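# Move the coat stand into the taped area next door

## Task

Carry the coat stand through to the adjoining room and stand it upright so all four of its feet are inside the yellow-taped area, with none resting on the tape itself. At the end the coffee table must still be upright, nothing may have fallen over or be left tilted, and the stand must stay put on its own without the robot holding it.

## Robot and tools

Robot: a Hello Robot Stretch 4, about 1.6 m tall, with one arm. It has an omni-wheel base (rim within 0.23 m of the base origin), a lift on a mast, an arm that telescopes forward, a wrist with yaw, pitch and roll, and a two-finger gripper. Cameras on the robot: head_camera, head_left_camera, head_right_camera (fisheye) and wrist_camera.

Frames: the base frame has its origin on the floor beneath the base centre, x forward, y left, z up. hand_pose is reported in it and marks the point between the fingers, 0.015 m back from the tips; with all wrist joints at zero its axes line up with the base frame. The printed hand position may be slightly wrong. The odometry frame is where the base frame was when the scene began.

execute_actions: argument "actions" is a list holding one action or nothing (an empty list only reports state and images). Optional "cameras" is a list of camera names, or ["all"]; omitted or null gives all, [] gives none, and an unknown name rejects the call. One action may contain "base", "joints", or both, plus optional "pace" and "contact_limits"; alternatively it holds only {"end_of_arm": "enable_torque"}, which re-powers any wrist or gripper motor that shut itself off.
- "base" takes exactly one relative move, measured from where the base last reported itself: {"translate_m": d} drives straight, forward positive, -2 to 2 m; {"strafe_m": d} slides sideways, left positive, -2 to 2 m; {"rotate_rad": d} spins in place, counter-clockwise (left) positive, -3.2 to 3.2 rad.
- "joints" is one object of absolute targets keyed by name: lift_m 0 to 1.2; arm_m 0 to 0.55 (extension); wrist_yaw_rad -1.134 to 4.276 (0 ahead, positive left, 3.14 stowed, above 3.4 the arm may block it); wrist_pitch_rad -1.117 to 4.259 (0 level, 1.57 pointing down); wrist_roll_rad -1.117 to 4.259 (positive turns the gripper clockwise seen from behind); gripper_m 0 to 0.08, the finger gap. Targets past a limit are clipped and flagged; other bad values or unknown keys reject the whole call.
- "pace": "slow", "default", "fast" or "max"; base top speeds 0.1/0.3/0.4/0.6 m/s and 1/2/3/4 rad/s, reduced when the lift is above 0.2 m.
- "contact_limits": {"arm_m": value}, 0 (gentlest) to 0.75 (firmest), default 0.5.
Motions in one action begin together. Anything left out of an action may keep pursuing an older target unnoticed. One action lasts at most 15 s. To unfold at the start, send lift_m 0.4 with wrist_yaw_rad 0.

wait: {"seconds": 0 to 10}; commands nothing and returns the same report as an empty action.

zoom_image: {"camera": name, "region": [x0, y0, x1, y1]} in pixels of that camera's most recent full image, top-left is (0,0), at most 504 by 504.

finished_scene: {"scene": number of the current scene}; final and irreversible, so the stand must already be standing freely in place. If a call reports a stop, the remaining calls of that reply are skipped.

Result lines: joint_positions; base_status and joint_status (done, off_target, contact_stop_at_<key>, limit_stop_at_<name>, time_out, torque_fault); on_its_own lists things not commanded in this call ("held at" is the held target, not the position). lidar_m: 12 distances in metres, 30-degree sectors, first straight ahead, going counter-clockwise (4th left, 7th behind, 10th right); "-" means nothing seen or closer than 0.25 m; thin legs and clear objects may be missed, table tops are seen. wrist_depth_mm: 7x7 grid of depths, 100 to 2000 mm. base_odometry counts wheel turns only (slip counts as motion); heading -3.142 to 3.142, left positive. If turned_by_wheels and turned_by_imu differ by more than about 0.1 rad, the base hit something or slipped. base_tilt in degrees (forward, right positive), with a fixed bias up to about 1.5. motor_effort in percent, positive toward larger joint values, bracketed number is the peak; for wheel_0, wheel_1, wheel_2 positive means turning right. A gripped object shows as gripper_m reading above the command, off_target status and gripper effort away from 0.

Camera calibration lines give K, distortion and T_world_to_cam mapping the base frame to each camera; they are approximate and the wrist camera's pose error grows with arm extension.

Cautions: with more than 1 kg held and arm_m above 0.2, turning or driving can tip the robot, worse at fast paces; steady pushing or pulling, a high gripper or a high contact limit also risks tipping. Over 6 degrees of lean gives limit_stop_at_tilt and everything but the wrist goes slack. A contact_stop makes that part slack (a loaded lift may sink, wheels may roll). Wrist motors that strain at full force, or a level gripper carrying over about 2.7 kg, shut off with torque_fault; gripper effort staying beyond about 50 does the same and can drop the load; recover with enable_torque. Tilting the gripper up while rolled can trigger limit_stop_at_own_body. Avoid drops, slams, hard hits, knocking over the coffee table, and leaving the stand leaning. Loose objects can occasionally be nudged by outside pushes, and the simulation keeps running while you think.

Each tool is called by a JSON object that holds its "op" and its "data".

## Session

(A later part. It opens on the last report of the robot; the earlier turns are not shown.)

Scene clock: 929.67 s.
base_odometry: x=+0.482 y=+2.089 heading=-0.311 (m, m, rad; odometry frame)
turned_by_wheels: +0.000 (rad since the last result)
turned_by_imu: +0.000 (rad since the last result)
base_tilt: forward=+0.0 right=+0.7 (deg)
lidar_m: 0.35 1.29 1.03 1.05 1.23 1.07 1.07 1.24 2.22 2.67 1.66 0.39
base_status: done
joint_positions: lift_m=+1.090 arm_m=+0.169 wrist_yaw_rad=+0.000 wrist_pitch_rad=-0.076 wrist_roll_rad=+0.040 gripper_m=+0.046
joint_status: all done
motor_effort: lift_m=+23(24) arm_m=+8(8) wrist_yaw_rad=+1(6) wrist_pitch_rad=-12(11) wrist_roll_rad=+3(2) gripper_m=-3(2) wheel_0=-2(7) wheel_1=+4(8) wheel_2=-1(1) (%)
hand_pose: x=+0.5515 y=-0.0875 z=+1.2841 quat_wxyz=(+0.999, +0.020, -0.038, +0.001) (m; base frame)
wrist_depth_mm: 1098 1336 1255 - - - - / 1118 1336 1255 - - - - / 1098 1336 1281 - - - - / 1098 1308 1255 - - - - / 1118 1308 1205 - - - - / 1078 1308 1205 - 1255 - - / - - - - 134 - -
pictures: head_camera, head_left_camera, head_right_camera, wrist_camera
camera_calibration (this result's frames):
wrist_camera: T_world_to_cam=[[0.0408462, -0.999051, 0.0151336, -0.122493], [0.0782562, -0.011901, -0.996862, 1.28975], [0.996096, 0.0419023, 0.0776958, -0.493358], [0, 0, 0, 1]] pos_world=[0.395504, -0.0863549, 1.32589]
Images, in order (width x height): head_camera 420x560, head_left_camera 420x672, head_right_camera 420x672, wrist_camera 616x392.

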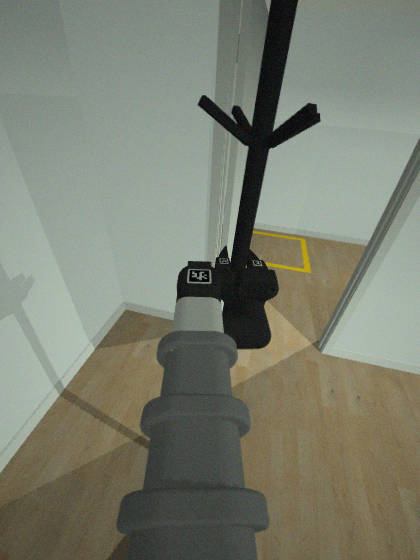

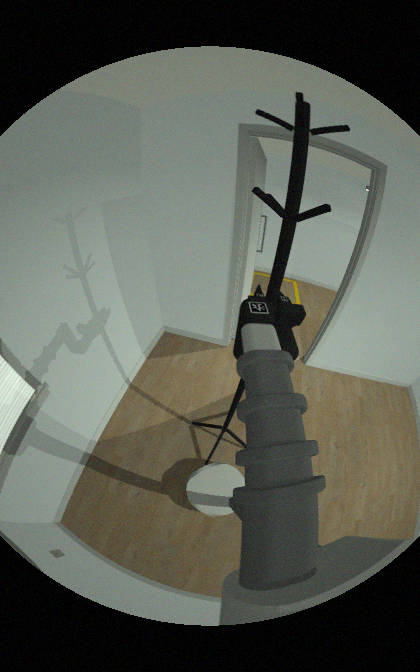

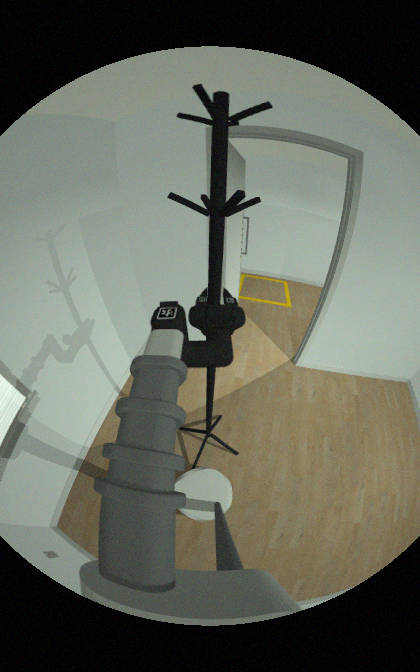

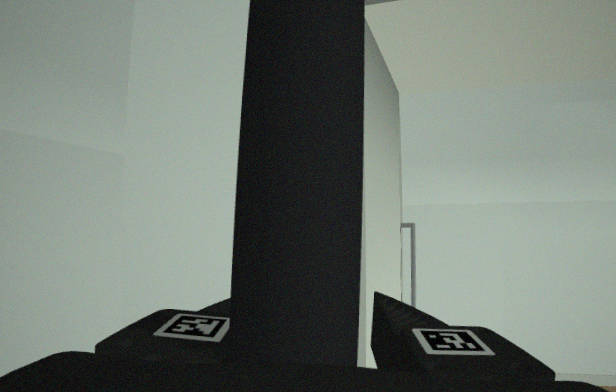

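{"op": "execute_actions", "data": {"actions": [{"base": {"strafe_m": 0.05}, "joints": {"wrist_roll_rad": 0.0, "lift_m": 1.09}, "pace": "slow"}]}}

{"op": "zoom_image", "data": {"camera": "head_right_camera", "region": [120, 360, 300, 520]}}

Scene clock: 939.50 s.
base_odometry: x=+0.497 y=+2.136 heading=-0.311 (m, m, rad; odometry frame)
turned_by_wheels: +0.000 (rad since the last result)
turned_by_imu: +0.000 (rad since the last result)
base_tilt: forward=+0.0 right=+0.7 (deg)
lidar_m: 0.32 1.21 1.00 0.99 1.15 1.04 1.06 1.25 2.20 2.71 1.67 0.41
base_status: done
joint_positions: lift_m=+1.090 arm_m=+0.169 wrist_yaw_rad=+0.000 wrist_pitch_rad=-0.076 wrist_roll_rad=+0.000 gripper_m=+0.046
joint_status: all done
motor_effort: lift_m=+23(21) arm_m=+8(8) wrist_yaw_rad=+1(3) wrist_pitch_rad=-12(13) wrist_roll_rad=+3(2) gripper_m=-1(1) wheel_0=+1(6) wheel_1=+5(8) wheel_2=-1(2) (%)
hand_pose: x=+0.5515 y=-0.0874 z=+1.2841 quat_wxyz=(+0.999, +0.000, -0.038, +0.000) (m; base frame)
wrist_depth_mm: 1025 1366 1281 - 1983 - - / 1060 1308 1308 - 1708 - - / 1078 1308 1255 - 1708 - - / 1042 1336 1255 - 1708 - - / 1042 1308 1255 - 1708 - - / 1025 1281 1229 - 1160 - - / - - - - 133 - -
pictures: head_camera, head_left_camera, head_right_camera, wrist_camera
camera_calibration (this result's frames):
wrist_camera: T_world_to_cam=[[0.0380323, -0.99777, 0.0548486, -0.171782], [0.0779637, -0.0517581, -0.995612, 1.28478], [0.99623, 0.0421416, 0.0758214, -0.491024], [0, 0, 0, 1]] pos_world=[0.395541, -0.0842091, 1.32579]
Images, in order (width x height): head_camera 420x560, head_left_camera 420x672, head_right_camera 420x672, wrist_camera 616x392.

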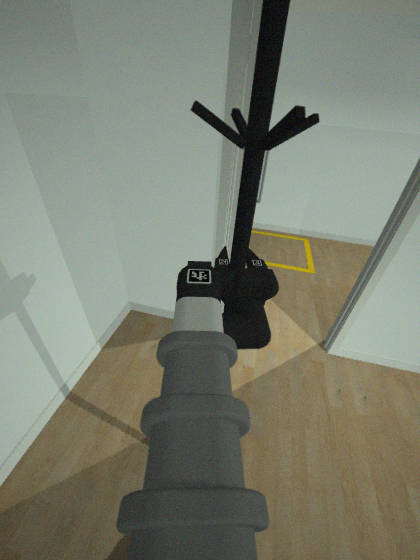

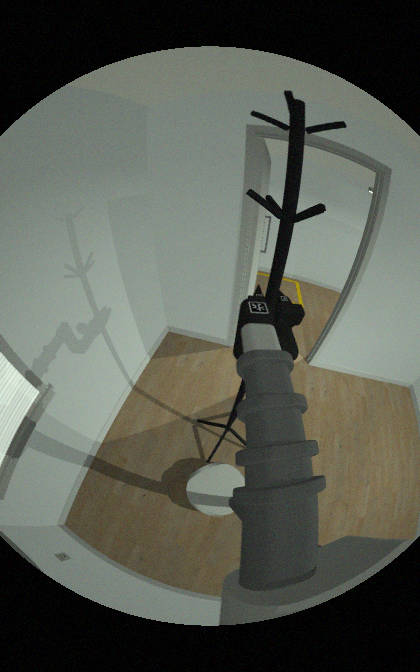

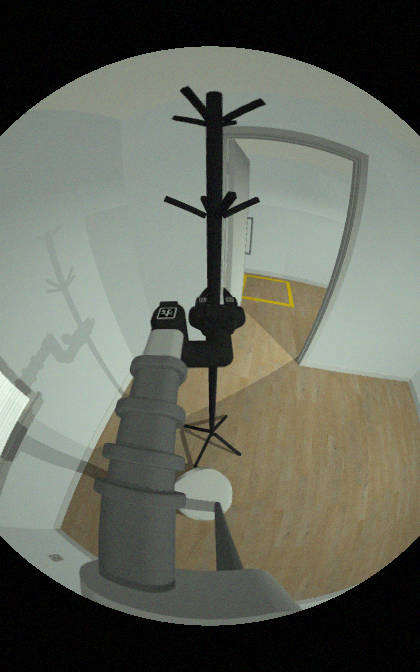

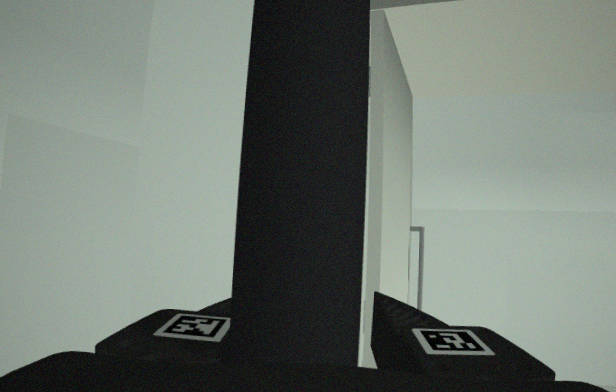

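Region (120, 360, 300, 520) of head_right_camera's 420x672 image, scaled by 2.800, with more detail than that image has.

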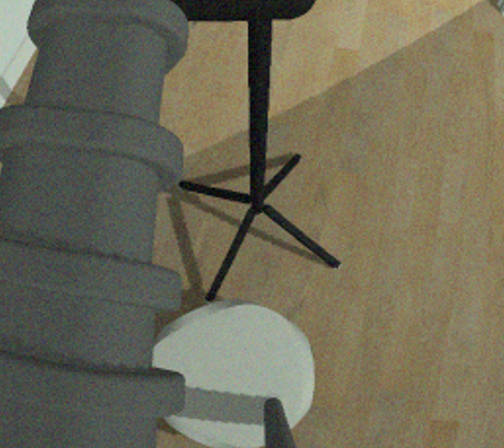

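{"op": "execute_actions", "data": {"actions": [{"base": {"translate_m": -0.04}, "joints": {"gripper_m": 0.08}, "pace": "slow"}]}}

{"op": "zoom_image", "data": {"camera": "head_right_camera", "region": [120, 360, 300, 520]}}

Scene clock: 983.37 s.
base_odometry: x=+0.460 y=+2.148 heading=-0.311 (m, m, rad; odometry frame)
turned_by_wheels: +0.000 (rad since the last result)
turned_by_imu: +0.000 (rad since the last result)
base_tilt: forward=-0.1 right=+0.9 (deg)
lidar_m: 0.34 1.23 1.01 1.00 1.18 1.01 1.01 1.21 2.09 2.70 1.72 0.43
base_status: done
joint_positions: lift_m=+1.090 arm_m=+0.169 wrist_yaw_rad=+0.000 wrist_pitch_rad=-0.076 wrist_roll_rad=+0.000 gripper_m=+0.080
joint_status: all done
motor_effort: lift_m=+23(23) arm_m=+8(8) wrist_yaw_rad=+1(1) wrist_pitch_rad=-12(13) wrist_roll_rad=+4(2) gripper_m=+2(1) wheel_0=-1(3) wheel_1=-2(5) wheel_2=+1(6) (%)
hand_pose: x=+0.5516 y=-0.0874 z=+1.2841 quat_wxyz=(+0.999, +0.000, -0.038, +0.000) (m; base frame)
wrist_depth_mm: 1042 1308 - 1182 1983 - - / 1042 1366 - 1182 1576 - - / 1042 1366 - 1182 1576 - - / 1042 1336 - 1160 1576 - - / 1025 1308 - 1138 1576 - - / 1042 1205 - 1118 1229 - - / - - - 1118 1182 - -
pictures: head_camera, head_left_camera, head_right_camera, wrist_camera
camera_calibration (this result's frames):
wrist_camera: T_world_to_cam=[[0.0381161, -0.99775, 0.0551544, -0.172197], [0.0778292, -0.0520627, -0.995606, 1.28479], [0.996238, 0.0422413, 0.0756697, -0.490834], [0, 0, 0, 1]] pos_world=[0.395557, -0.0841868, 1.32578]
Images, in order (width x height): head_camera 420x560, head_left_camera 420x672, head_right_camera 420x672, wrist_camera 616x392.

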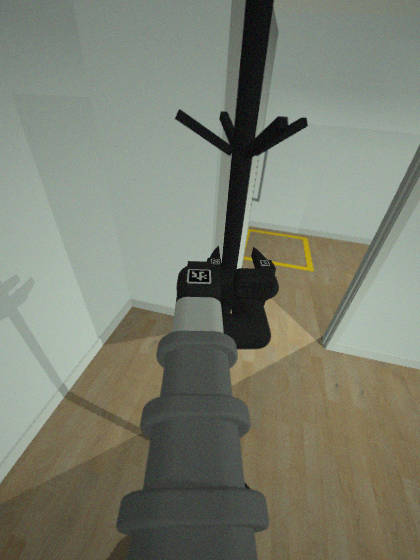

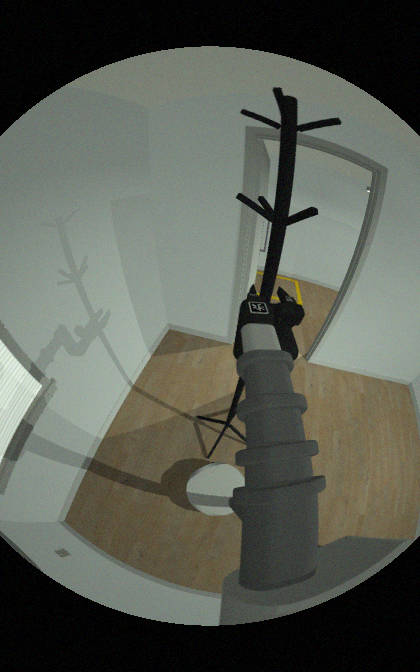

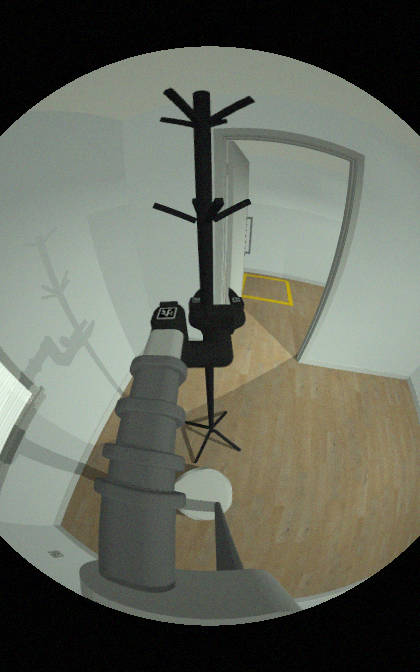

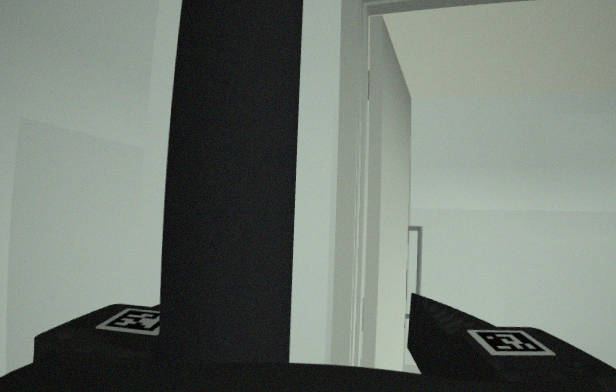

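Region (120, 360, 300, 520) of head_right_camera's 420x672 image, scaled by 2.800, with more detail than that image has.

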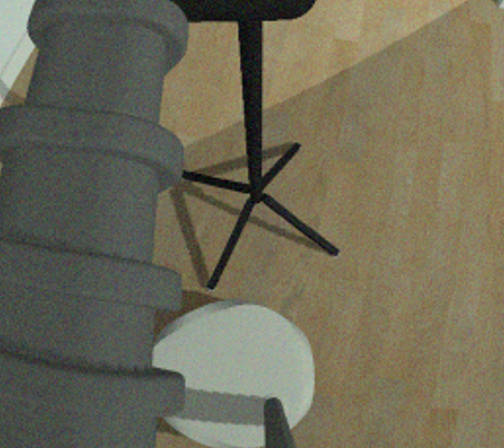

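{"op": "execute_actions", "data": {"actions": [{"base": {"strafe_m": 0.03}, "pace": "slow"}]}}

{"op": "execute_actions", "data": {"actions": [{"base": {"translate_m": -0.06}, "pace": "slow"}]}}

Scene clock: 997.20 s.
base_odometry: x=+0.469 y=+2.177 heading=-0.311 (m, m, rad; odometry frame)
turned_by_wheels: +0.000 (rad since the last result)
turned_by_imu: +0.000 (rad since the last result)
base_tilt: forward=+0.0 right=+0.8 (deg)
lidar_m: 0.33 1.21 0.98 0.98 1.17 1.01 1.01 1.19 2.04 2.74 1.72 0.39
base_status: done
joint_positions: lift_m=+1.090 arm_m=+0.169 wrist_yaw_rad=-0.002 wrist_pitch_rad=-0.077 wrist_roll_rad=+0.000 gripper_m=+0.080
joint_status: not commanded
motor_effort: lift_m=+23(23) arm_m=+8(8) wrist_yaw_rad=+9(10) wrist_pitch_rad=-9(13) wrist_roll_rad=+3(4) gripper_m=+0(2) wheel_0=-3(7) wheel_1=+3(8) wheel_2=-1(2) (%)
hand_pose: x=+0.5513 y=-0.0879 z=+1.2843 quat_wxyz=(+0.999, +0.000, -0.039, -0.001) (m; base frame)
wrist_depth_mm: 1008 1308 1336 - - - - / 1025 1281 1308 - - - - / 1025 1336 1336 - - - - / 1025 1281 1308 - - - - / 1042 1308 1281 - 1983 - - / 1008 1138 164 - 165 - - / - - 144 - 142 - -
pictures: head_camera, head_left_camera, head_right_camera, wrist_camera
camera_calibration (this result's frames):
wrist_camera: T_world_to_cam=[[0.0354084, -0.997843, 0.0552729, -0.171428], [0.0787819, -0.0523484, -0.995516, 1.28435], [0.996263, 0.0396041, 0.0767584, -0.492223], [0, 0, 0, 1]] pos_world=[0.395271, -0.0843306, 1.32584]
Images, in order (width x height): head_camera 420x560, head_left_camera 420x672, head_right_camera 420x672, wrist_camera 616x392.

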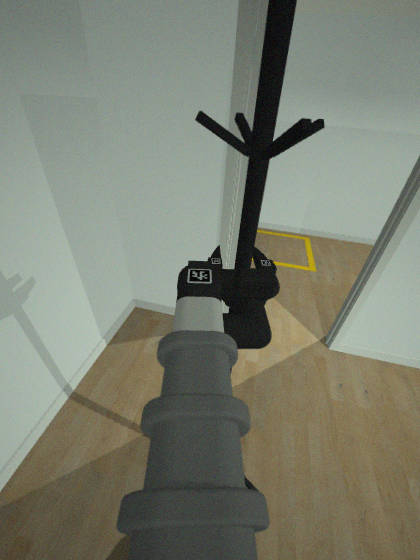

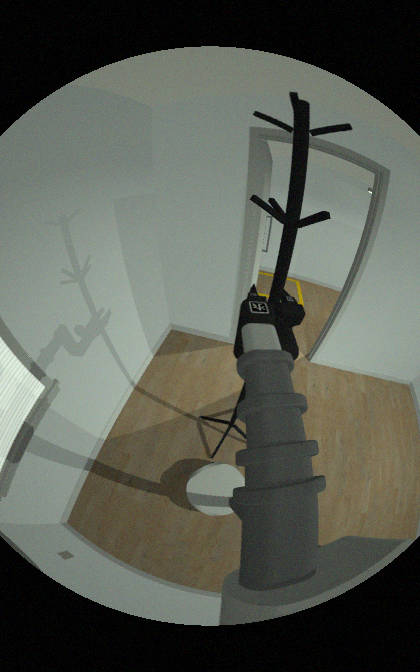

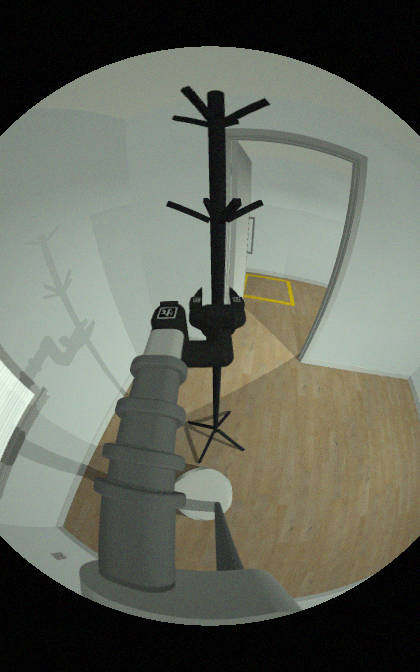

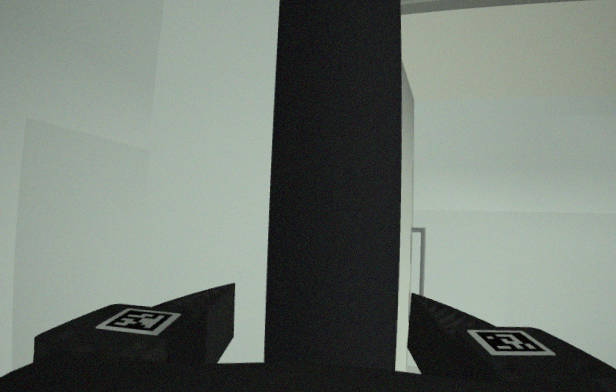

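Scene clock: 999.03 s.
base_odometry: x=+0.412 y=+2.195 heading=-0.312 (m, m, rad; odometry frame)
turned_by_wheels: +0.000 (rad since the last result)
turned_by_imu: +0.000 (rad since the last result)
base_tilt: forward=+0.0 right=+0.7 (deg)
lidar_m: 0.38 1.21 0.98 1.00 1.11 0.96 0.95 1.12 1.93 2.72 1.80 0.50
base_status: done
joint_positions: lift_m=+1.090 arm_m=+0.169 wrist_yaw_rad=+0.000 wrist_pitch_rad=-0.077 wrist_roll_rad=+0.000 gripper_m=+0.080
joint_status: not commanded
motor_effort: lift_m=+23(24) arm_m=+8(8) wrist_yaw_rad=+2(9) wrist_pitch_rad=-9(8) wrist_roll_rad=+4(4) gripper_m=+0(1) wheel_0=-3(6) wheel_1=-4(6) wheel_2=+4(8) (%)
hand_pose: x=+0.5515 y=-0.0875 z=+1.2843 quat_wxyz=(+0.999, +0.000, -0.039, +0.000) (m; base frame)
wrist_depth_mm: 1025 1336 1430 143 1336 - - / 1042 1281 1397 140 1537 - - / 1060 1366 1336 137 1499 - - / 1042 1366 1366 135 1499 - - / 1042 1366 1336 133 1537 - - / 1025 1182 164 131 165 - - / - - 145 128 141 - -
pictures: head_camera, head_left_camera, head_right_camera, wrist_camera
camera_calibration (this result's frames):
wrist_camera: T_world_to_cam=[[0.0375986, -0.997763, 0.055275, -0.172174], [0.0789479, -0.0521753, -0.995512, 1.28428], [0.996169, 0.0417938, 0.0768095, -0.492257], [0, 0, 0, 1]] pos_world=[0.395454, -0.0842078, 1.32585]
Images, in order (width x height): head_camera 420x560, head_left_camera 420x672, head_right_camera 420x672, wrist_camera 616x392.

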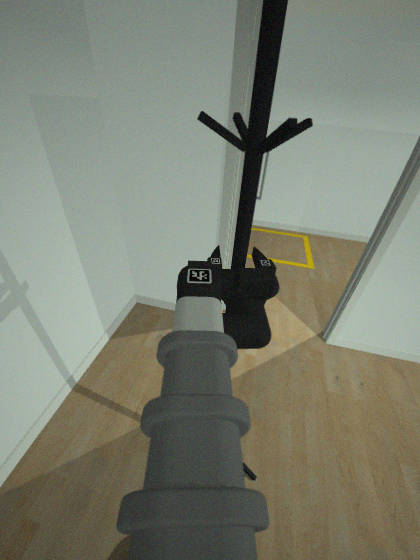

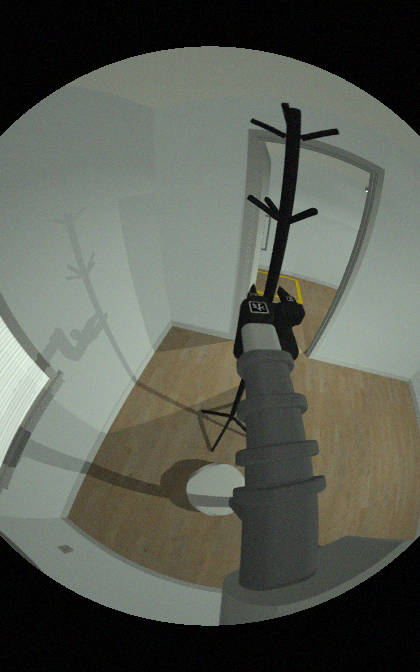

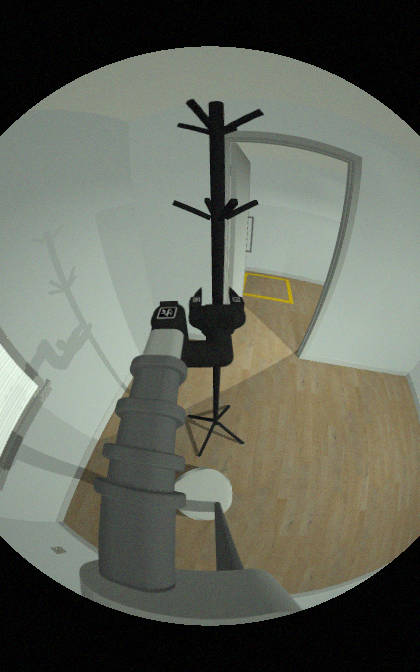

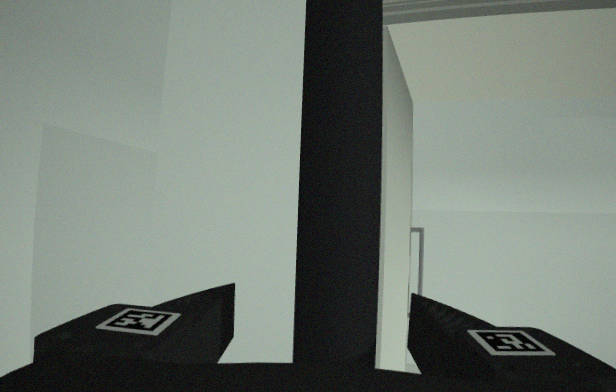

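{"op": "execute_actions", "data": {"actions": [{"base": {"translate_m": -0.2}, "joints": {"lift_m": 0.62, "wrist_pitch_rad": 0.0}}], "cameras": []}}

{"op": "execute_actions", "data": {"actions": [{"base": {"rotate_rad": -0.298}}], "cameras": []}}

{"op": "execute_actions", "data": {"actions": [{"base": {"strafe_m": 0.217}}]}}

Scene clock: 1076.93 s.
base_odometry: x=+0.221 y=+2.256 heading=-0.312 (m, m, rad; odometry frame)
turned_by_wheels: +0.000 (rad since the last result)
turned_by_imu: +0.000 (rad since the last result)
base_tilt: forward=+0.1 right=+0.9 (deg)
lidar_m: 0.61 1.28 1.06 1.06 0.88 0.75 0.76 0.91 1.53 2.66 2.02 0.69
base_status: done
joint_positions: lift_m=+0.620 arm_m=+0.169 wrist_yaw_rad=+0.000 wrist_pitch_rad=+0.002 wrist_roll_rad=+0.000 gripper_m=+0.080
joint_status: all done
motor_effort: lift_m=+16(22) arm_m=+8(8) wrist_yaw_rad=+2(3) wrist_pitch_rad=-7(8) wrist_roll_rad=+4(3) gripper_m=+0(1) wheel_0=-2(5) wheel_1=-3(6) wheel_2=-1(11) (%)
hand_pose: x=+0.5521 y=-0.0874 z=+0.7980 quat_wxyz=(+1.000, +0.000, +0.001, +0.000) (m; base frame)
wrist_depth_mm: 1078 1366 1618 1499 - - - / 1078 1366 1661 1430 - - - / 1098 1366 1618 1430 1863 - - / 1118 1366 1618 1464 1921 - - / 1118 1397 1618 1537 - - - / 1098 1255 163 1464 1464 - - / - - 144 1430 1464 - -
pictures: none
No camera images: the call's "cameras" was empty. Leave "cameras" out to get every camera's image.

Scene clock: 1078.00 s.
base_odometry: x=+0.221 y=+2.256 heading=-0.610 (m, m, rad; odometry frame)
turned_by_wheels: -0.298 (rad since the last result)
turned_by_imu: -0.299 (rad since the last result)
base_tilt: forward=+0.1 right=+0.9 (deg)
lidar_m: 0.64 0.64 1.10 1.03 1.10 0.81 0.76 0.79 1.04 2.66 2.58 1.83
base_status: done
joint_positions: lift_m=+0.620 arm_m=+0.169 wrist_yaw_rad=+0.000 wrist_pitch_rad=+0.002 wrist_roll_rad=+0.000 gripper_m=+0.080
joint_status: not commanded
motor_effort: lift_m=+16(16) arm_m=+8(8) wrist_yaw_rad=+1(0) wrist_pitch_rad=-7(6) wrist_roll_rad=+4(4) gripper_m=+1(0) wheel_0=+0(6) wheel_1=+2(6) wheel_2=+0(9) (%)
hand_pose: x=+0.5522 y=-0.0874 z=+0.7980 quat_wxyz=(+1.000, +0.000, +0.001, +0.000) (m; base frame)
wrist_depth_mm: 1397 1397 1397 - - 1366 1366 / 1430 1366 1366 - - 1366 1336 / 1397 1366 1397 - - 1366 1336 / 1464 1397 1430 - - 1430 1366 / 1464 1397 1464 - - 1366 1336 / 1397 332 164 - - 1336 1366 / - - 144 - 1863 - -
pictures: none
No camera images: the call's "cameras" was empty. Leave "cameras" out to get every camera's image.

Scene clock: 1080.03 s.
base_odometry: x=+0.346 y=+2.434 heading=-0.610 (m, m, rad; odometry frame)
turned_by_wheels: +0.000 (rad since the last result)
turned_by_imu: +0.000 (rad since the last result)
base_tilt: forward=+0.0 right=+0.8 (deg)
lidar_m: 0.66 1.28 0.90 0.82 0.87 0.81 0.75 0.80 1.08 2.74 2.54 0.75
base_status: done
joint_positions: lift_m=+0.620 arm_m=+0.169 wrist_yaw_rad=+0.000 wrist_pitch_rad=+0.002 wrist_roll_rad=+0.000 gripper_m=+0.080
joint_status: not commanded
motor_effort: lift_m=+16(16) arm_m=+8(8) wrist_yaw_rad=+2(2) wrist_pitch_rad=-6(7) wrist_roll_rad=+4(4) gripper_m=+1(0) wheel_0=+2(9) wheel_1=+1(10) wheel_2=+0(0) (%)
hand_pose: x=+0.5522 y=-0.0874 z=+0.7980 quat_wxyz=(+1.000, +0.000, +0.001, +0.000) (m; base frame)
wrist_depth_mm: 1308 1397 1397 1366 - - 1336 / 1281 1397 1397 1336 - - 1336 / 1281 1397 1366 1336 - - 1308 / 1397 1397 1397 1397 - - 1308 / 1366 1464 1366 1499 - - 1366 / 1336 1464 164 1397 - 1397 1336 / - - 145 1430 1863 - -
pictures: head_camera, head_left_camera, head_right_camera, wrist_camera
camera_calibration (this result's frames):
wrist_camera: T_world_to_cam=[[0.0421695, -0.997751, 0.0520974, -0.145242], [-0.000185573, -0.0521516, -0.998639, 0.846331], [0.99911, 0.0421024, -0.00238436, -0.393972], [0, 0, 0, 1]] pos_world=[0.399903, -0.0841904, 0.851807]
Images, in order (width x height): head_camera 420x560, head_left_camera 420x672, head_right_camera 420x672, wrist_camera 616x392.

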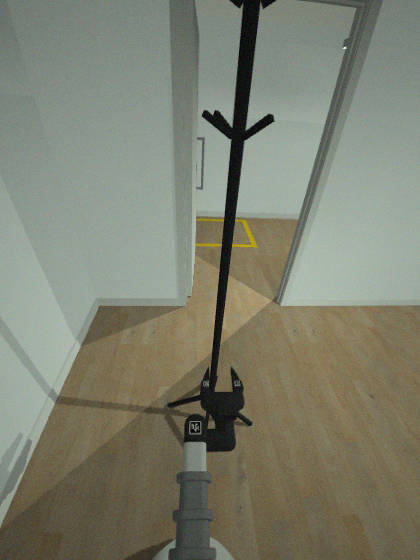

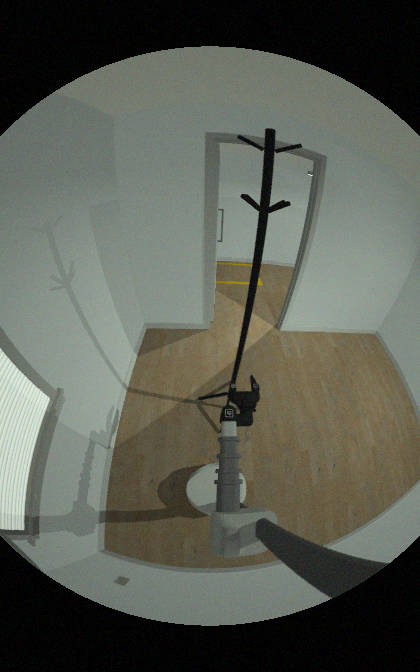

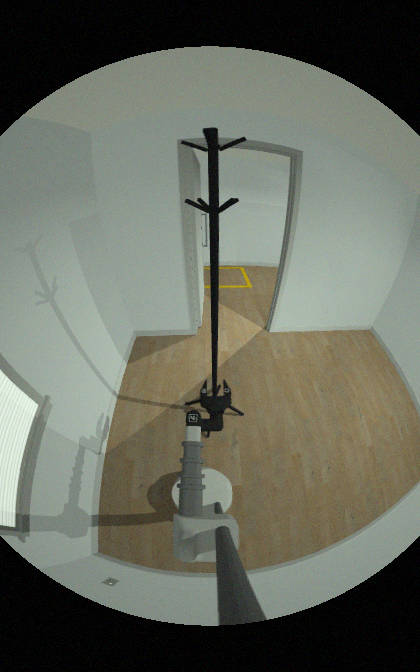

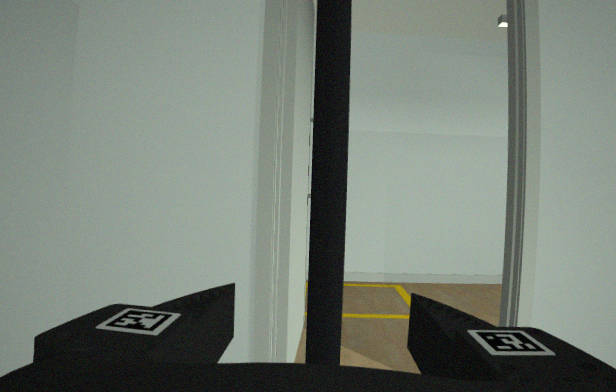

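{"op": "execute_actions", "data": {"actions": [{"base": {"translate_m": 0.13}, "pace": "slow"}]}}

Scene clock: 1091.73 s.
base_odometry: x=+0.452 y=+2.360 heading=-0.609 (m, m, rad; odometry frame)
turned_by_wheels: +0.000 (rad since the last result)
turned_by_imu: +0.000 (rad since the last result)
base_tilt: forward=+0.0 right=+0.9 (deg)
lidar_m: 0.43 1.31 0.92 0.84 0.88 0.95 0.88 0.91 1.26 2.88 2.37 0.60
base_status: done
joint_positions: lift_m=+0.620 arm_m=+0.169 wrist_yaw_rad=+0.000 wrist_pitch_rad=+0.002 wrist_roll_rad=+0.000 gripper_m=+0.080
joint_status: not commanded
motor_effort: lift_m=+16(16) arm_m=+8(8) wrist_yaw_rad=+2(2) wrist_pitch_rad=-7(7) wrist_roll_rad=+4(4) gripper_m=+2(2) wheel_0=+4(4) wheel_1=+4(5) wheel_2=-4(7) (%)
hand_pose: x=+0.5522 y=-0.0874 z=+0.7980 quat_wxyz=(+1.000, +0.000, +0.001, +0.000) (m; base frame)
wrist_depth_mm: 1281 1255 1229 195 - - 1205 / 1281 1281 1255 195 - - 1182 / 1255 1255 1255 193 - - 1182 / 1281 1281 1255 193 - - 1229 / 1255 1205 1229 192 - - 1229 / 1255 1229 164 193 - - 1229 / - - 144 194 1863 - -
pictures: head_camera, head_left_camera, head_right_camera, wrist_camera
camera_calibration (this result's frames):
wrist_camera: T_world_to_cam=[[0.0421707, -0.997751, 0.0520976, -0.145242], [-0.000185416, -0.0521518, -0.998639, 0.846331], [0.99911, 0.0421037, -0.00238428, -0.393972], [0, 0, 0, 1]] pos_world=[0.399903, -0.0841903, 0.851807]
Images, in order (width x height): head_camera 420x560, head_left_camera 420x672, head_right_camera 420x672, wrist_camera 616x392.

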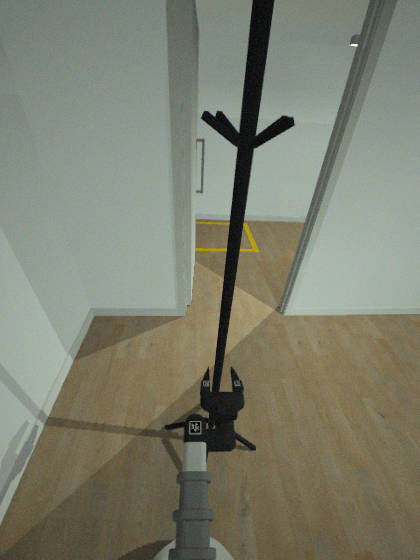

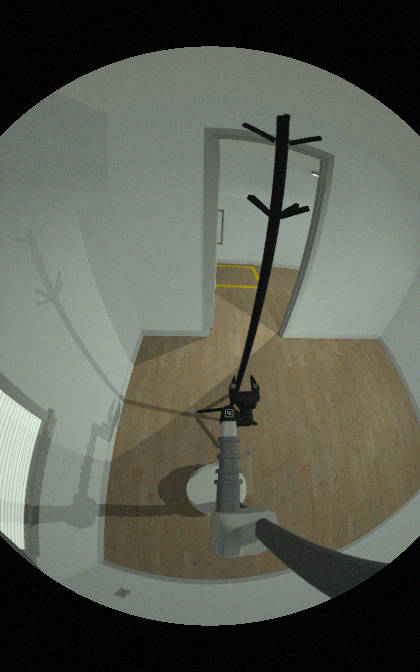

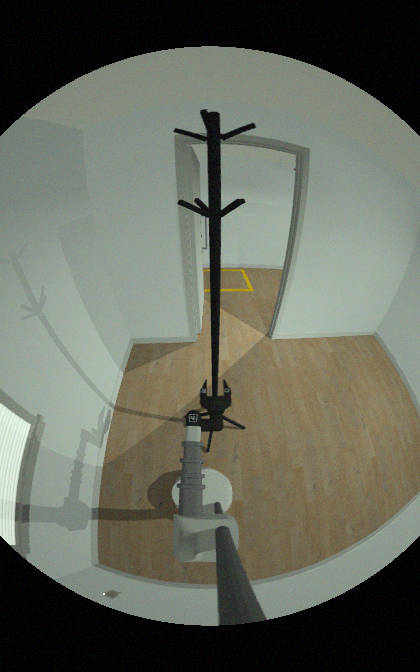

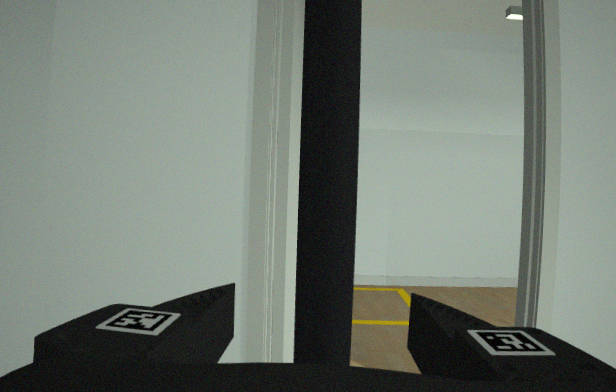

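{"op": "execute_actions", "data": {"actions": [{"base": {"translate_m": 0.062}, "pace": "slow"}], "cameras": ["wrist_camera", "head_camera"]}}

Scene clock: 1100.47 s.
base_odometry: x=+0.503 y=+2.325 heading=-0.609 (m, m, rad; odometry frame)
turned_by_wheels: +0.000 (rad since the last result)
turned_by_imu: +0.000 (rad since the last result)
base_tilt: forward=+0.0 right=+0.9 (deg)
lidar_m: 0.39 1.32 0.94 0.82 0.88 1.01 0.95 0.99 1.36 2.87 2.27 0.49
base_status: done
joint_positions: lift_m=+0.620 arm_m=+0.169 wrist_yaw_rad=+0.000 wrist_pitch_rad=+0.002 wrist_roll_rad=+0.000 gripper_m=+0.080
joint_status: not commanded
motor_effort: lift_m=+16(16) arm_m=+8(8) wrist_yaw_rad=+2(1) wrist_pitch_rad=-6(8) wrist_roll_rad=+3(4) gripper_m=+0(1) wheel_0=+1(6) wheel_1=+2(6) wheel_2=-3(7) (%)
hand_pose: x=+0.5522 y=-0.0874 z=+0.7980 quat_wxyz=(+1.000, +0.000, +0.001, +0.000) (m; base frame)
wrist_depth_mm: 1229 1205 1205 128 - - 1182 / 1205 1205 1205 128 - - 1160 / 1205 1205 1205 128 - - 1138 / 1229 1205 1205 128 - - 1138 / 1205 1182 1205 128 - - 1160 / 1205 1205 164 129 - - 1138 / - - 144 129 1008 - -
pictures: head_camera, wrist_camera
camera_calibration (this result's frames):
wrist_camera: T_world_to_cam=[[0.0421701, -0.997751, 0.0520975, -0.145242], [-0.000185631, -0.0521517, -0.998639, 0.846331], [0.99911, 0.042103, -0.00238445, -0.393971], [0, 0, 0, 1]] pos_world=[0.399903, -0.0841904, 0.851807]
Images, in order (width x height): head_camera 420x560, wrist_camera 616x392.

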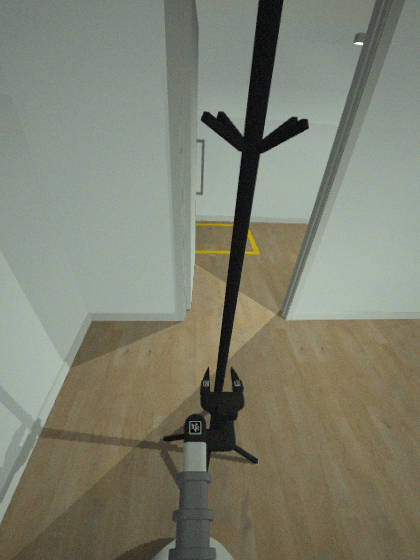

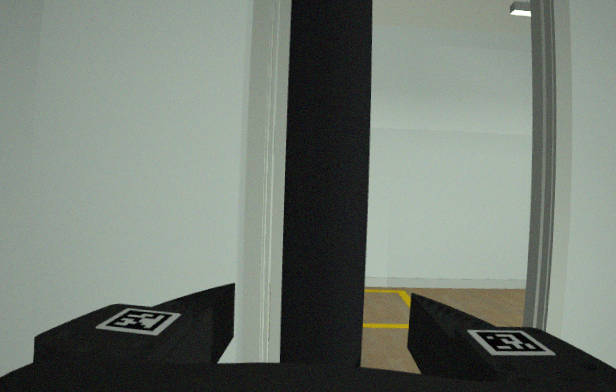

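{"op": "execute_actions", "data": {"actions": [{"joints": {"gripper_m": 0.0}, "pace": "slow"}], "cameras": ["wrist_camera", "head_camera"]}}

Scene clock: 1108.37 s.
base_odometry: x=+0.503 y=+2.325 heading=-0.609 (m, m, rad; odometry frame)
turned_by_wheels: +0.000 (rad since the last result)
turned_by_imu: +0.000 (rad since the last result)
base_tilt: forward=+0.0 right=+0.9 (deg)
lidar_m: 0.36 1.30 0.92 0.84 0.86 1.01 0.94 1.00 1.33 2.87 2.26 0.45
base_status: not commanded
joint_positions: lift_m=+0.620 arm_m=+0.169 wrist_yaw_rad=+0.000 wrist_pitch_rad=+0.002 wrist_roll_rad=+0.000 gripper_m=+0.030
joint_status: gripper_m off_target (ended at +0.030, target +0.000)
on_its_own: gripper_m is held at +0.026, not at your +0.000, by its contact guard: the fingers met something
motor_effort: lift_m=+16(17) arm_m=+8(8) wrist_yaw_rad=+2(1) wrist_pitch_rad=-7(7) wrist_roll_rad=+3(4) gripper_m=-34(33) wheel_0=+1(2) wheel_1=+2(2) wheel_2=-3(4) (%)
hand_pose: x=+0.5522 y=-0.0874 z=+0.7980 quat_wxyz=(+1.000, +0.000, +0.001, +0.000) (m; base frame)
wrist_depth_mm: 1205 1205 1205 128 - - 1182 / 1229 1229 1205 128 - - 1160 / 1205 1205 1182 128 - - 1205 / 1229 1182 1205 127 - - 1138 / 1229 1205 1182 128 - - 1160 / 1205 1205 1182 128 145 - 1182 / - - - 128 - - 1160
pictures: head_camera, wrist_camera
camera_calibration (this result's frames):
wrist_camera: T_world_to_cam=[[0.0421647, -0.997755, 0.0520307, -0.145187], [-0.000213175, -0.052086, -0.998643, 0.846349], [0.999111, 0.0420964, -0.00240889, -0.393952], [0, 0, 0, 1]] pos_world=[0.399904, -0.0841943, 0.851805]
Images, in order (width x height): head_camera 420x560, wrist_camera 616x392.

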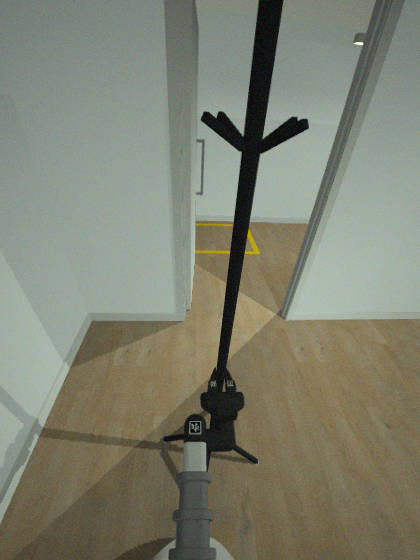

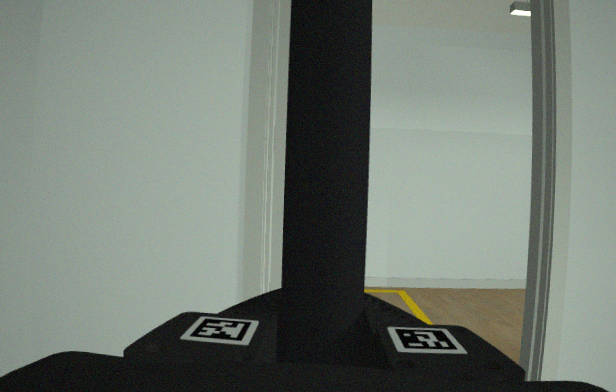

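{"op": "execute_actions", "data": {"actions": [{"joints": {"gripper_m": 0.0}}], "cameras": []}}

Scene clock: 1113.70 s.
base_odometry: x=+0.503 y=+2.325 heading=-0.609 (m, m, rad; odometry frame)
turned_by_wheels: +0.000 (rad since the last result)
turned_by_imu: +0.000 (rad since the last result)
base_tilt: forward=+0.0 right=+0.8 (deg)
lidar_m: 0.40 1.30 0.92 0.84 0.86 1.00 0.95 1.00 1.36 2.87 2.28 0.47
base_status: not commanded
joint_positions: lift_m=+0.620 arm_m=+0.169 wrist_yaw_rad=+0.000 wrist_pitch_rad=+0.002 wrist_roll_rad=+0.000 gripper_m=+0.030
joint_status: gripper_m off_target (ended at +0.030, target +0.000)
on_its_own: gripper_m is held at +0.026, not at your +0.000, by its contact guard: the fingers met something
motor_effort: lift_m=+16(16) arm_m=+8(8) wrist_yaw_rad=+2(2) wrist_pitch_rad=-7(8) wrist_roll_rad=+4(4) gripper_m=-34(34) wheel_0=+2(1) wheel_1=+2(2) wheel_2=-4(3) (%)
hand_pose: x=+0.5522 y=-0.0874 z=+0.7980 quat_wxyz=(+1.000, +0.000, +0.001, +0.000) (m; base frame)
wrist_depth_mm: 1229 1182 1182 128 - - 1160 / 1182 1182 1205 128 - - 1138 / 1182 1205 1205 128 - - 1160 / 1229 1205 1182 128 - - 1138 / 1205 1182 1205 128 - - 1160 / 1205 1205 1160 128 144 - 1138 / - - - 128 - - 1160
pictures: none
No camera images: the call's "cameras" was empty. Leave "cameras" out to get every camera's image.

{"op": "execute_actions", "data": {"actions": [{"joints": {"gripper_m": 0.05}}], "cameras": []}}

{"op": "execute_actions", "data": {"actions": [{"joints": {"gripper_m": 0.0}}], "cameras": ["wrist_camera"]}}

Scene clock: 1120.40 s.
base_odometry: x=+0.503 y=+2.325 heading=-0.609 (m, m, rad; odometry frame)
turned_by_wheels: +0.000 (rad since the last result)
turned_by_imu: +0.000 (rad since the last result)
base_tilt: forward=-0.2 right=+0.8 (deg)
lidar_m: 0.38 1.33 0.92 0.83 0.87 1.00 0.95 0.98 1.32 2.88 2.27 0.46
base_status: not commanded
joint_positions: lift_m=+0.620 arm_m=+0.169 wrist_yaw_rad=+0.000 wrist_pitch_rad=+0.002 wrist_roll_rad=+0.000 gripper_m=+0.050
joint_status: all done
motor_effort: lift_m=+16(16) arm_m=+8(8) wrist_yaw_rad=+1(2) wrist_pitch_rad=-7(7) wrist_roll_rad=+3(3) gripper_m=+3(33) wheel_0=+1(2) wheel_1=+2(2) wheel_2=-3(3) (%)
hand_pose: x=+0.5522 y=-0.0874 z=+0.7980 quat_wxyz=(+1.000, +0.000, +0.001, +0.000) (m; base frame)
wrist_depth_mm: 1182 1182 1182 128 - - 1205 / 1182 1205 1182 128 - - 1138 / 1205 1205 1182 128 - - 1138 / 1205 1205 1182 128 - - 1160 / 1229 1182 1182 128 - - 1138 / 1229 1229 149 128 149 - 1160 / - - - 129 135 - 1160
pictures: none
No camera images: the call's "cameras" was empty. Leave "cameras" out to get every camera's image.

Scene clock: 1121.33 s.
base_odometry: x=+0.503 y=+2.325 heading=-0.609 (m, m, rad; odometry frame)
turned_by_wheels: +0.000 (rad since the last result)
turned_by_imu: +0.000 (rad since the last result)
base_tilt: forward=+0.1 right=+0.9 (deg)
lidar_m: 0.37 1.30 0.93 0.83 0.88 1.01 0.95 0.99 1.36 2.87 2.29 0.50
base_status: not commanded
joint_positions: lift_m=+0.620 arm_m=+0.169 wrist_yaw_rad=+0.000 wrist_pitch_rad=+0.002 wrist_roll_rad=+0.000 gripper_m=+0.030
joint_status: gripper_m off_target (ended at +0.030, target +0.000)
on_its_own: gripper_m is held at +0.025, not at your +0.000, by its contact guard: the fingers met something
motor_effort: lift_m=+16(16) arm_m=+8(8) wrist_yaw_rad=+3(2) wrist_pitch_rad=-7(7) wrist_roll_rad=+2(2) gripper_m=-41(55) wheel_0=+2(1) wheel_1=+2(2) wheel_2=-4(3) (%)
hand_pose: x=+0.5522 y=-0.0874 z=+0.7980 quat_wxyz=(+1.000, +0.000, +0.001, +0.000) (m; base frame)
wrist_depth_mm: 1205 1182 1182 128 - - 1182 / 1205 1205 1182 128 - - 1118 / 1205 1182 1160 128 - - 1160 / 1229 1229 1182 128 - - 1138 / 1205 1229 1182 128 - - 1160 / 1229 1182 1182 128 144 - 1160 / - - - 128 - - 1160
pictures: wrist_camera
camera_calibration (this result's frames):
wrist_camera: T_world_to_cam=[[0.0421446, -0.997762, 0.0519209, -0.145093], [-0.000255181, -0.0519779, -0.998648, 0.846377], [0.999111, 0.0420744, -0.0024452, -0.393923], [0, 0, 0, 1]] pos_world=[0.399904, -0.0842014, 0.851803]
Images, in order (width x height): wrist_camera 616x392.

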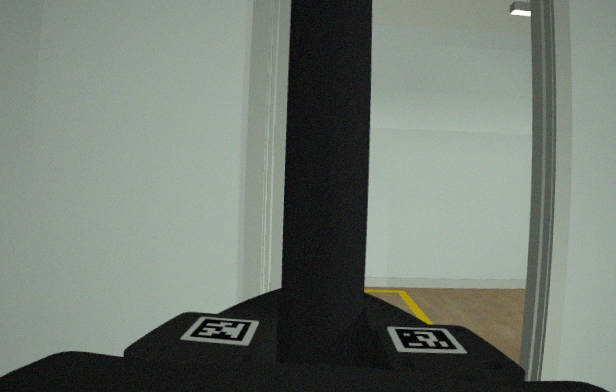

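{"op": "execute_actions", "data": {"actions": [{"joints": {"lift_m": 0.665}, "pace": "slow"}]}}

Scene clock: 1126.50 s.
base_odometry: x=+0.503 y=+2.325 heading=-0.609 (m, m, rad; odometry frame)
turned_by_wheels: +0.000 (rad since the last result)
turned_by_imu: +0.000 (rad since the last result)
base_tilt: forward=+0.1 right=+0.7 (deg)
lidar_m: 0.40 1.31 0.94 0.83 0.88 1.01 0.94 0.99 1.33 2.88 2.27 0.46
base_status: not commanded
joint_positions: lift_m=+0.664 arm_m=+0.169 wrist_yaw_rad=+0.000 wrist_pitch_rad=+0.023 wrist_roll_rad=-0.001 gripper_m=+0.030
joint_status: all done
on_its_own: gripper_m is held at +0.025, not at your +0.000, by its contact guard: the fingers met something; wrist_pitch_rad is at rest, and its effort (-69) is outside its rest range (-23 to +23)
motor_effort: lift_m=+34(40) arm_m=+7(8) wrist_yaw_rad=+0(0) wrist_pitch_rad=-69(70) wrist_roll_rad=+6(8) gripper_m=-40(41) wheel_0=+1(2) wheel_1=+2(2) wheel_2=-3(3) (%)
hand_pose: x=+0.5523 y=-0.0873 z=+0.8371 quat_wxyz=(+1.000, -0.001, +0.012, +0.000) (m; base frame)
wrist_depth_mm: 1205 1138 1182 124 - - 1160 / 1182 1160 1182 124 - - 1160 / 1205 1205 1182 125 - - 1138 / 1205 1205 1182 125 - - 1138 / 1205 1205 1205 126 - - 1160 / 1205 1205 1182 128 144 - 1182 / - - - 127 - - 1160
pictures: head_camera, head_left_camera, head_right_camera, wrist_camera
camera_calibration (this result's frames):
wrist_camera: T_world_to_cam=[[0.0436089, -0.997682, 0.0522471, -0.148126], [-0.0213682, -0.0532164, -0.998354, 0.896663], [0.99882, 0.0424207, -0.0236394, -0.376019], [0, 0, 0, 1]] pos_world=[0.401195, -0.0841142, 0.894038]
Images, in order (width x height): head_camera 420x560, head_left_camera 420x672, head_right_camera 420x672, wrist_camera 616x392.

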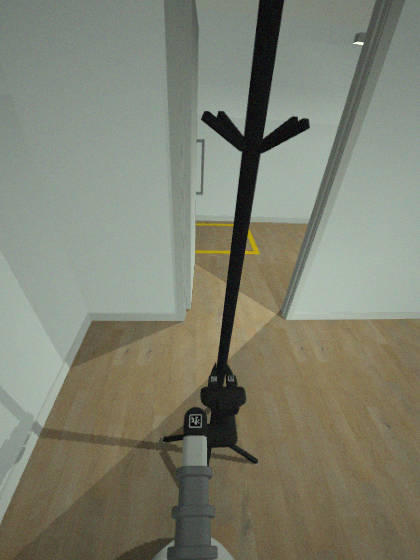

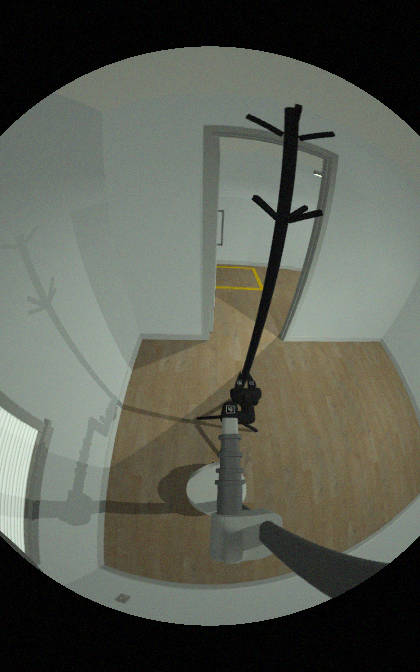

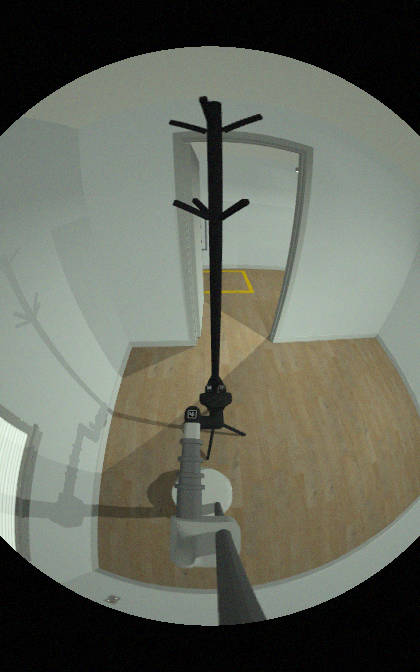

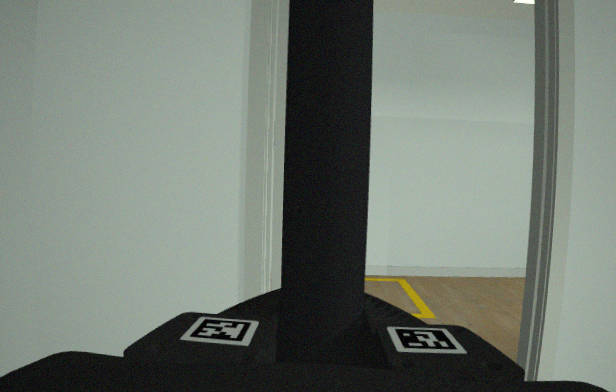

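{"op": "execute_actions", "data": {"actions": [{"base": {"strafe_m": -0.06}, "pace": "slow"}], "cameras": ["wrist_camera", "head_camera"]}}

Scene clock: 1133.50 s.
base_odometry: x=+0.469 y=+2.276 heading=-0.609 (m, m, rad; odometry frame)
turned_by_wheels: +0.001 (rad since the last result)
turned_by_imu: +0.001 (rad since the last result)
base_tilt: forward=+0.0 right=+0.8 (deg)
lidar_m: 0.38 0.62 0.99 0.88 0.93 1.02 0.94 0.98 1.35 2.81 2.28 0.50
base_status: done
joint_positions: lift_m=+0.665 arm_m=+0.169 wrist_yaw_rad=+0.009 wrist_pitch_rad=+0.001 wrist_roll_rad=+0.004 gripper_m=+0.030
joint_status: not commanded
on_its_own: gripper_m is held at +0.025, not at your +0.000, by its contact guard: the fingers met something; wrist_yaw_rad is at rest, and its effort (-24) is outside its rest range (-13 to +13)
motor_effort: lift_m=+23(34) arm_m=+7(7) wrist_yaw_rad=-24(24) wrist_pitch_rad=-4(68) wrist_roll_rad=-9(9) gripper_m=-42(41) wheel_0=+8(10) wheel_1=-2(7) wheel_2=+2(3) (%)
hand_pose: x=+0.5531 y=-0.0856 z=+0.8428 quat_wxyz=(+1.000, +0.002, +0.000, +0.004) (m; base frame)
wrist_depth_mm: 1205 1229 1182 138 - - 1138 / 1205 1205 1182 133 - - 1138 / 1229 1182 1182 131 - - 1138 / 1229 1205 1205 130 - - 1138 / 1205 1182 1229 129 - - 1138 / 1229 1182 1182 128 144 - 1138 / - - - 127 - - 1138
pictures: head_camera, wrist_camera
camera_calibration (this result's frames):
wrist_camera: T_world_to_cam=[[0.0506389, -0.997581, 0.0476289, -0.146694], [0.00170005, -0.0476039, -0.998865, 0.890687], [0.998716, 0.0506624, -0.000714672, -0.395285], [0, 0, 0, 1]] pos_world=[0.400691, -0.083913, 0.896381]
Images, in order (width x height): head_camera 420x560, wrist_camera 616x392.

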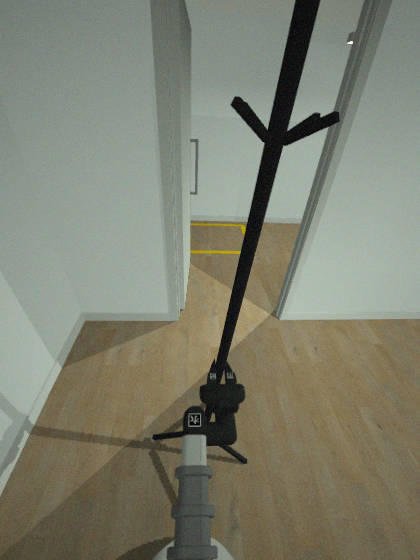

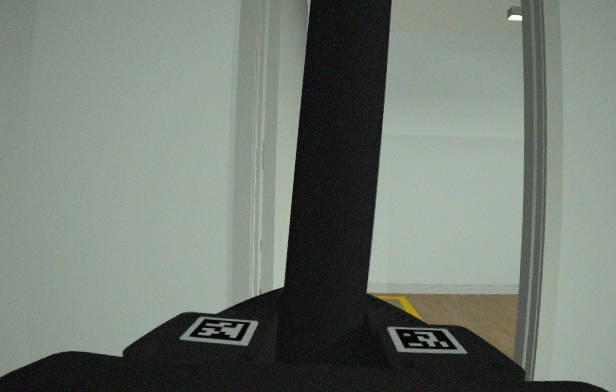

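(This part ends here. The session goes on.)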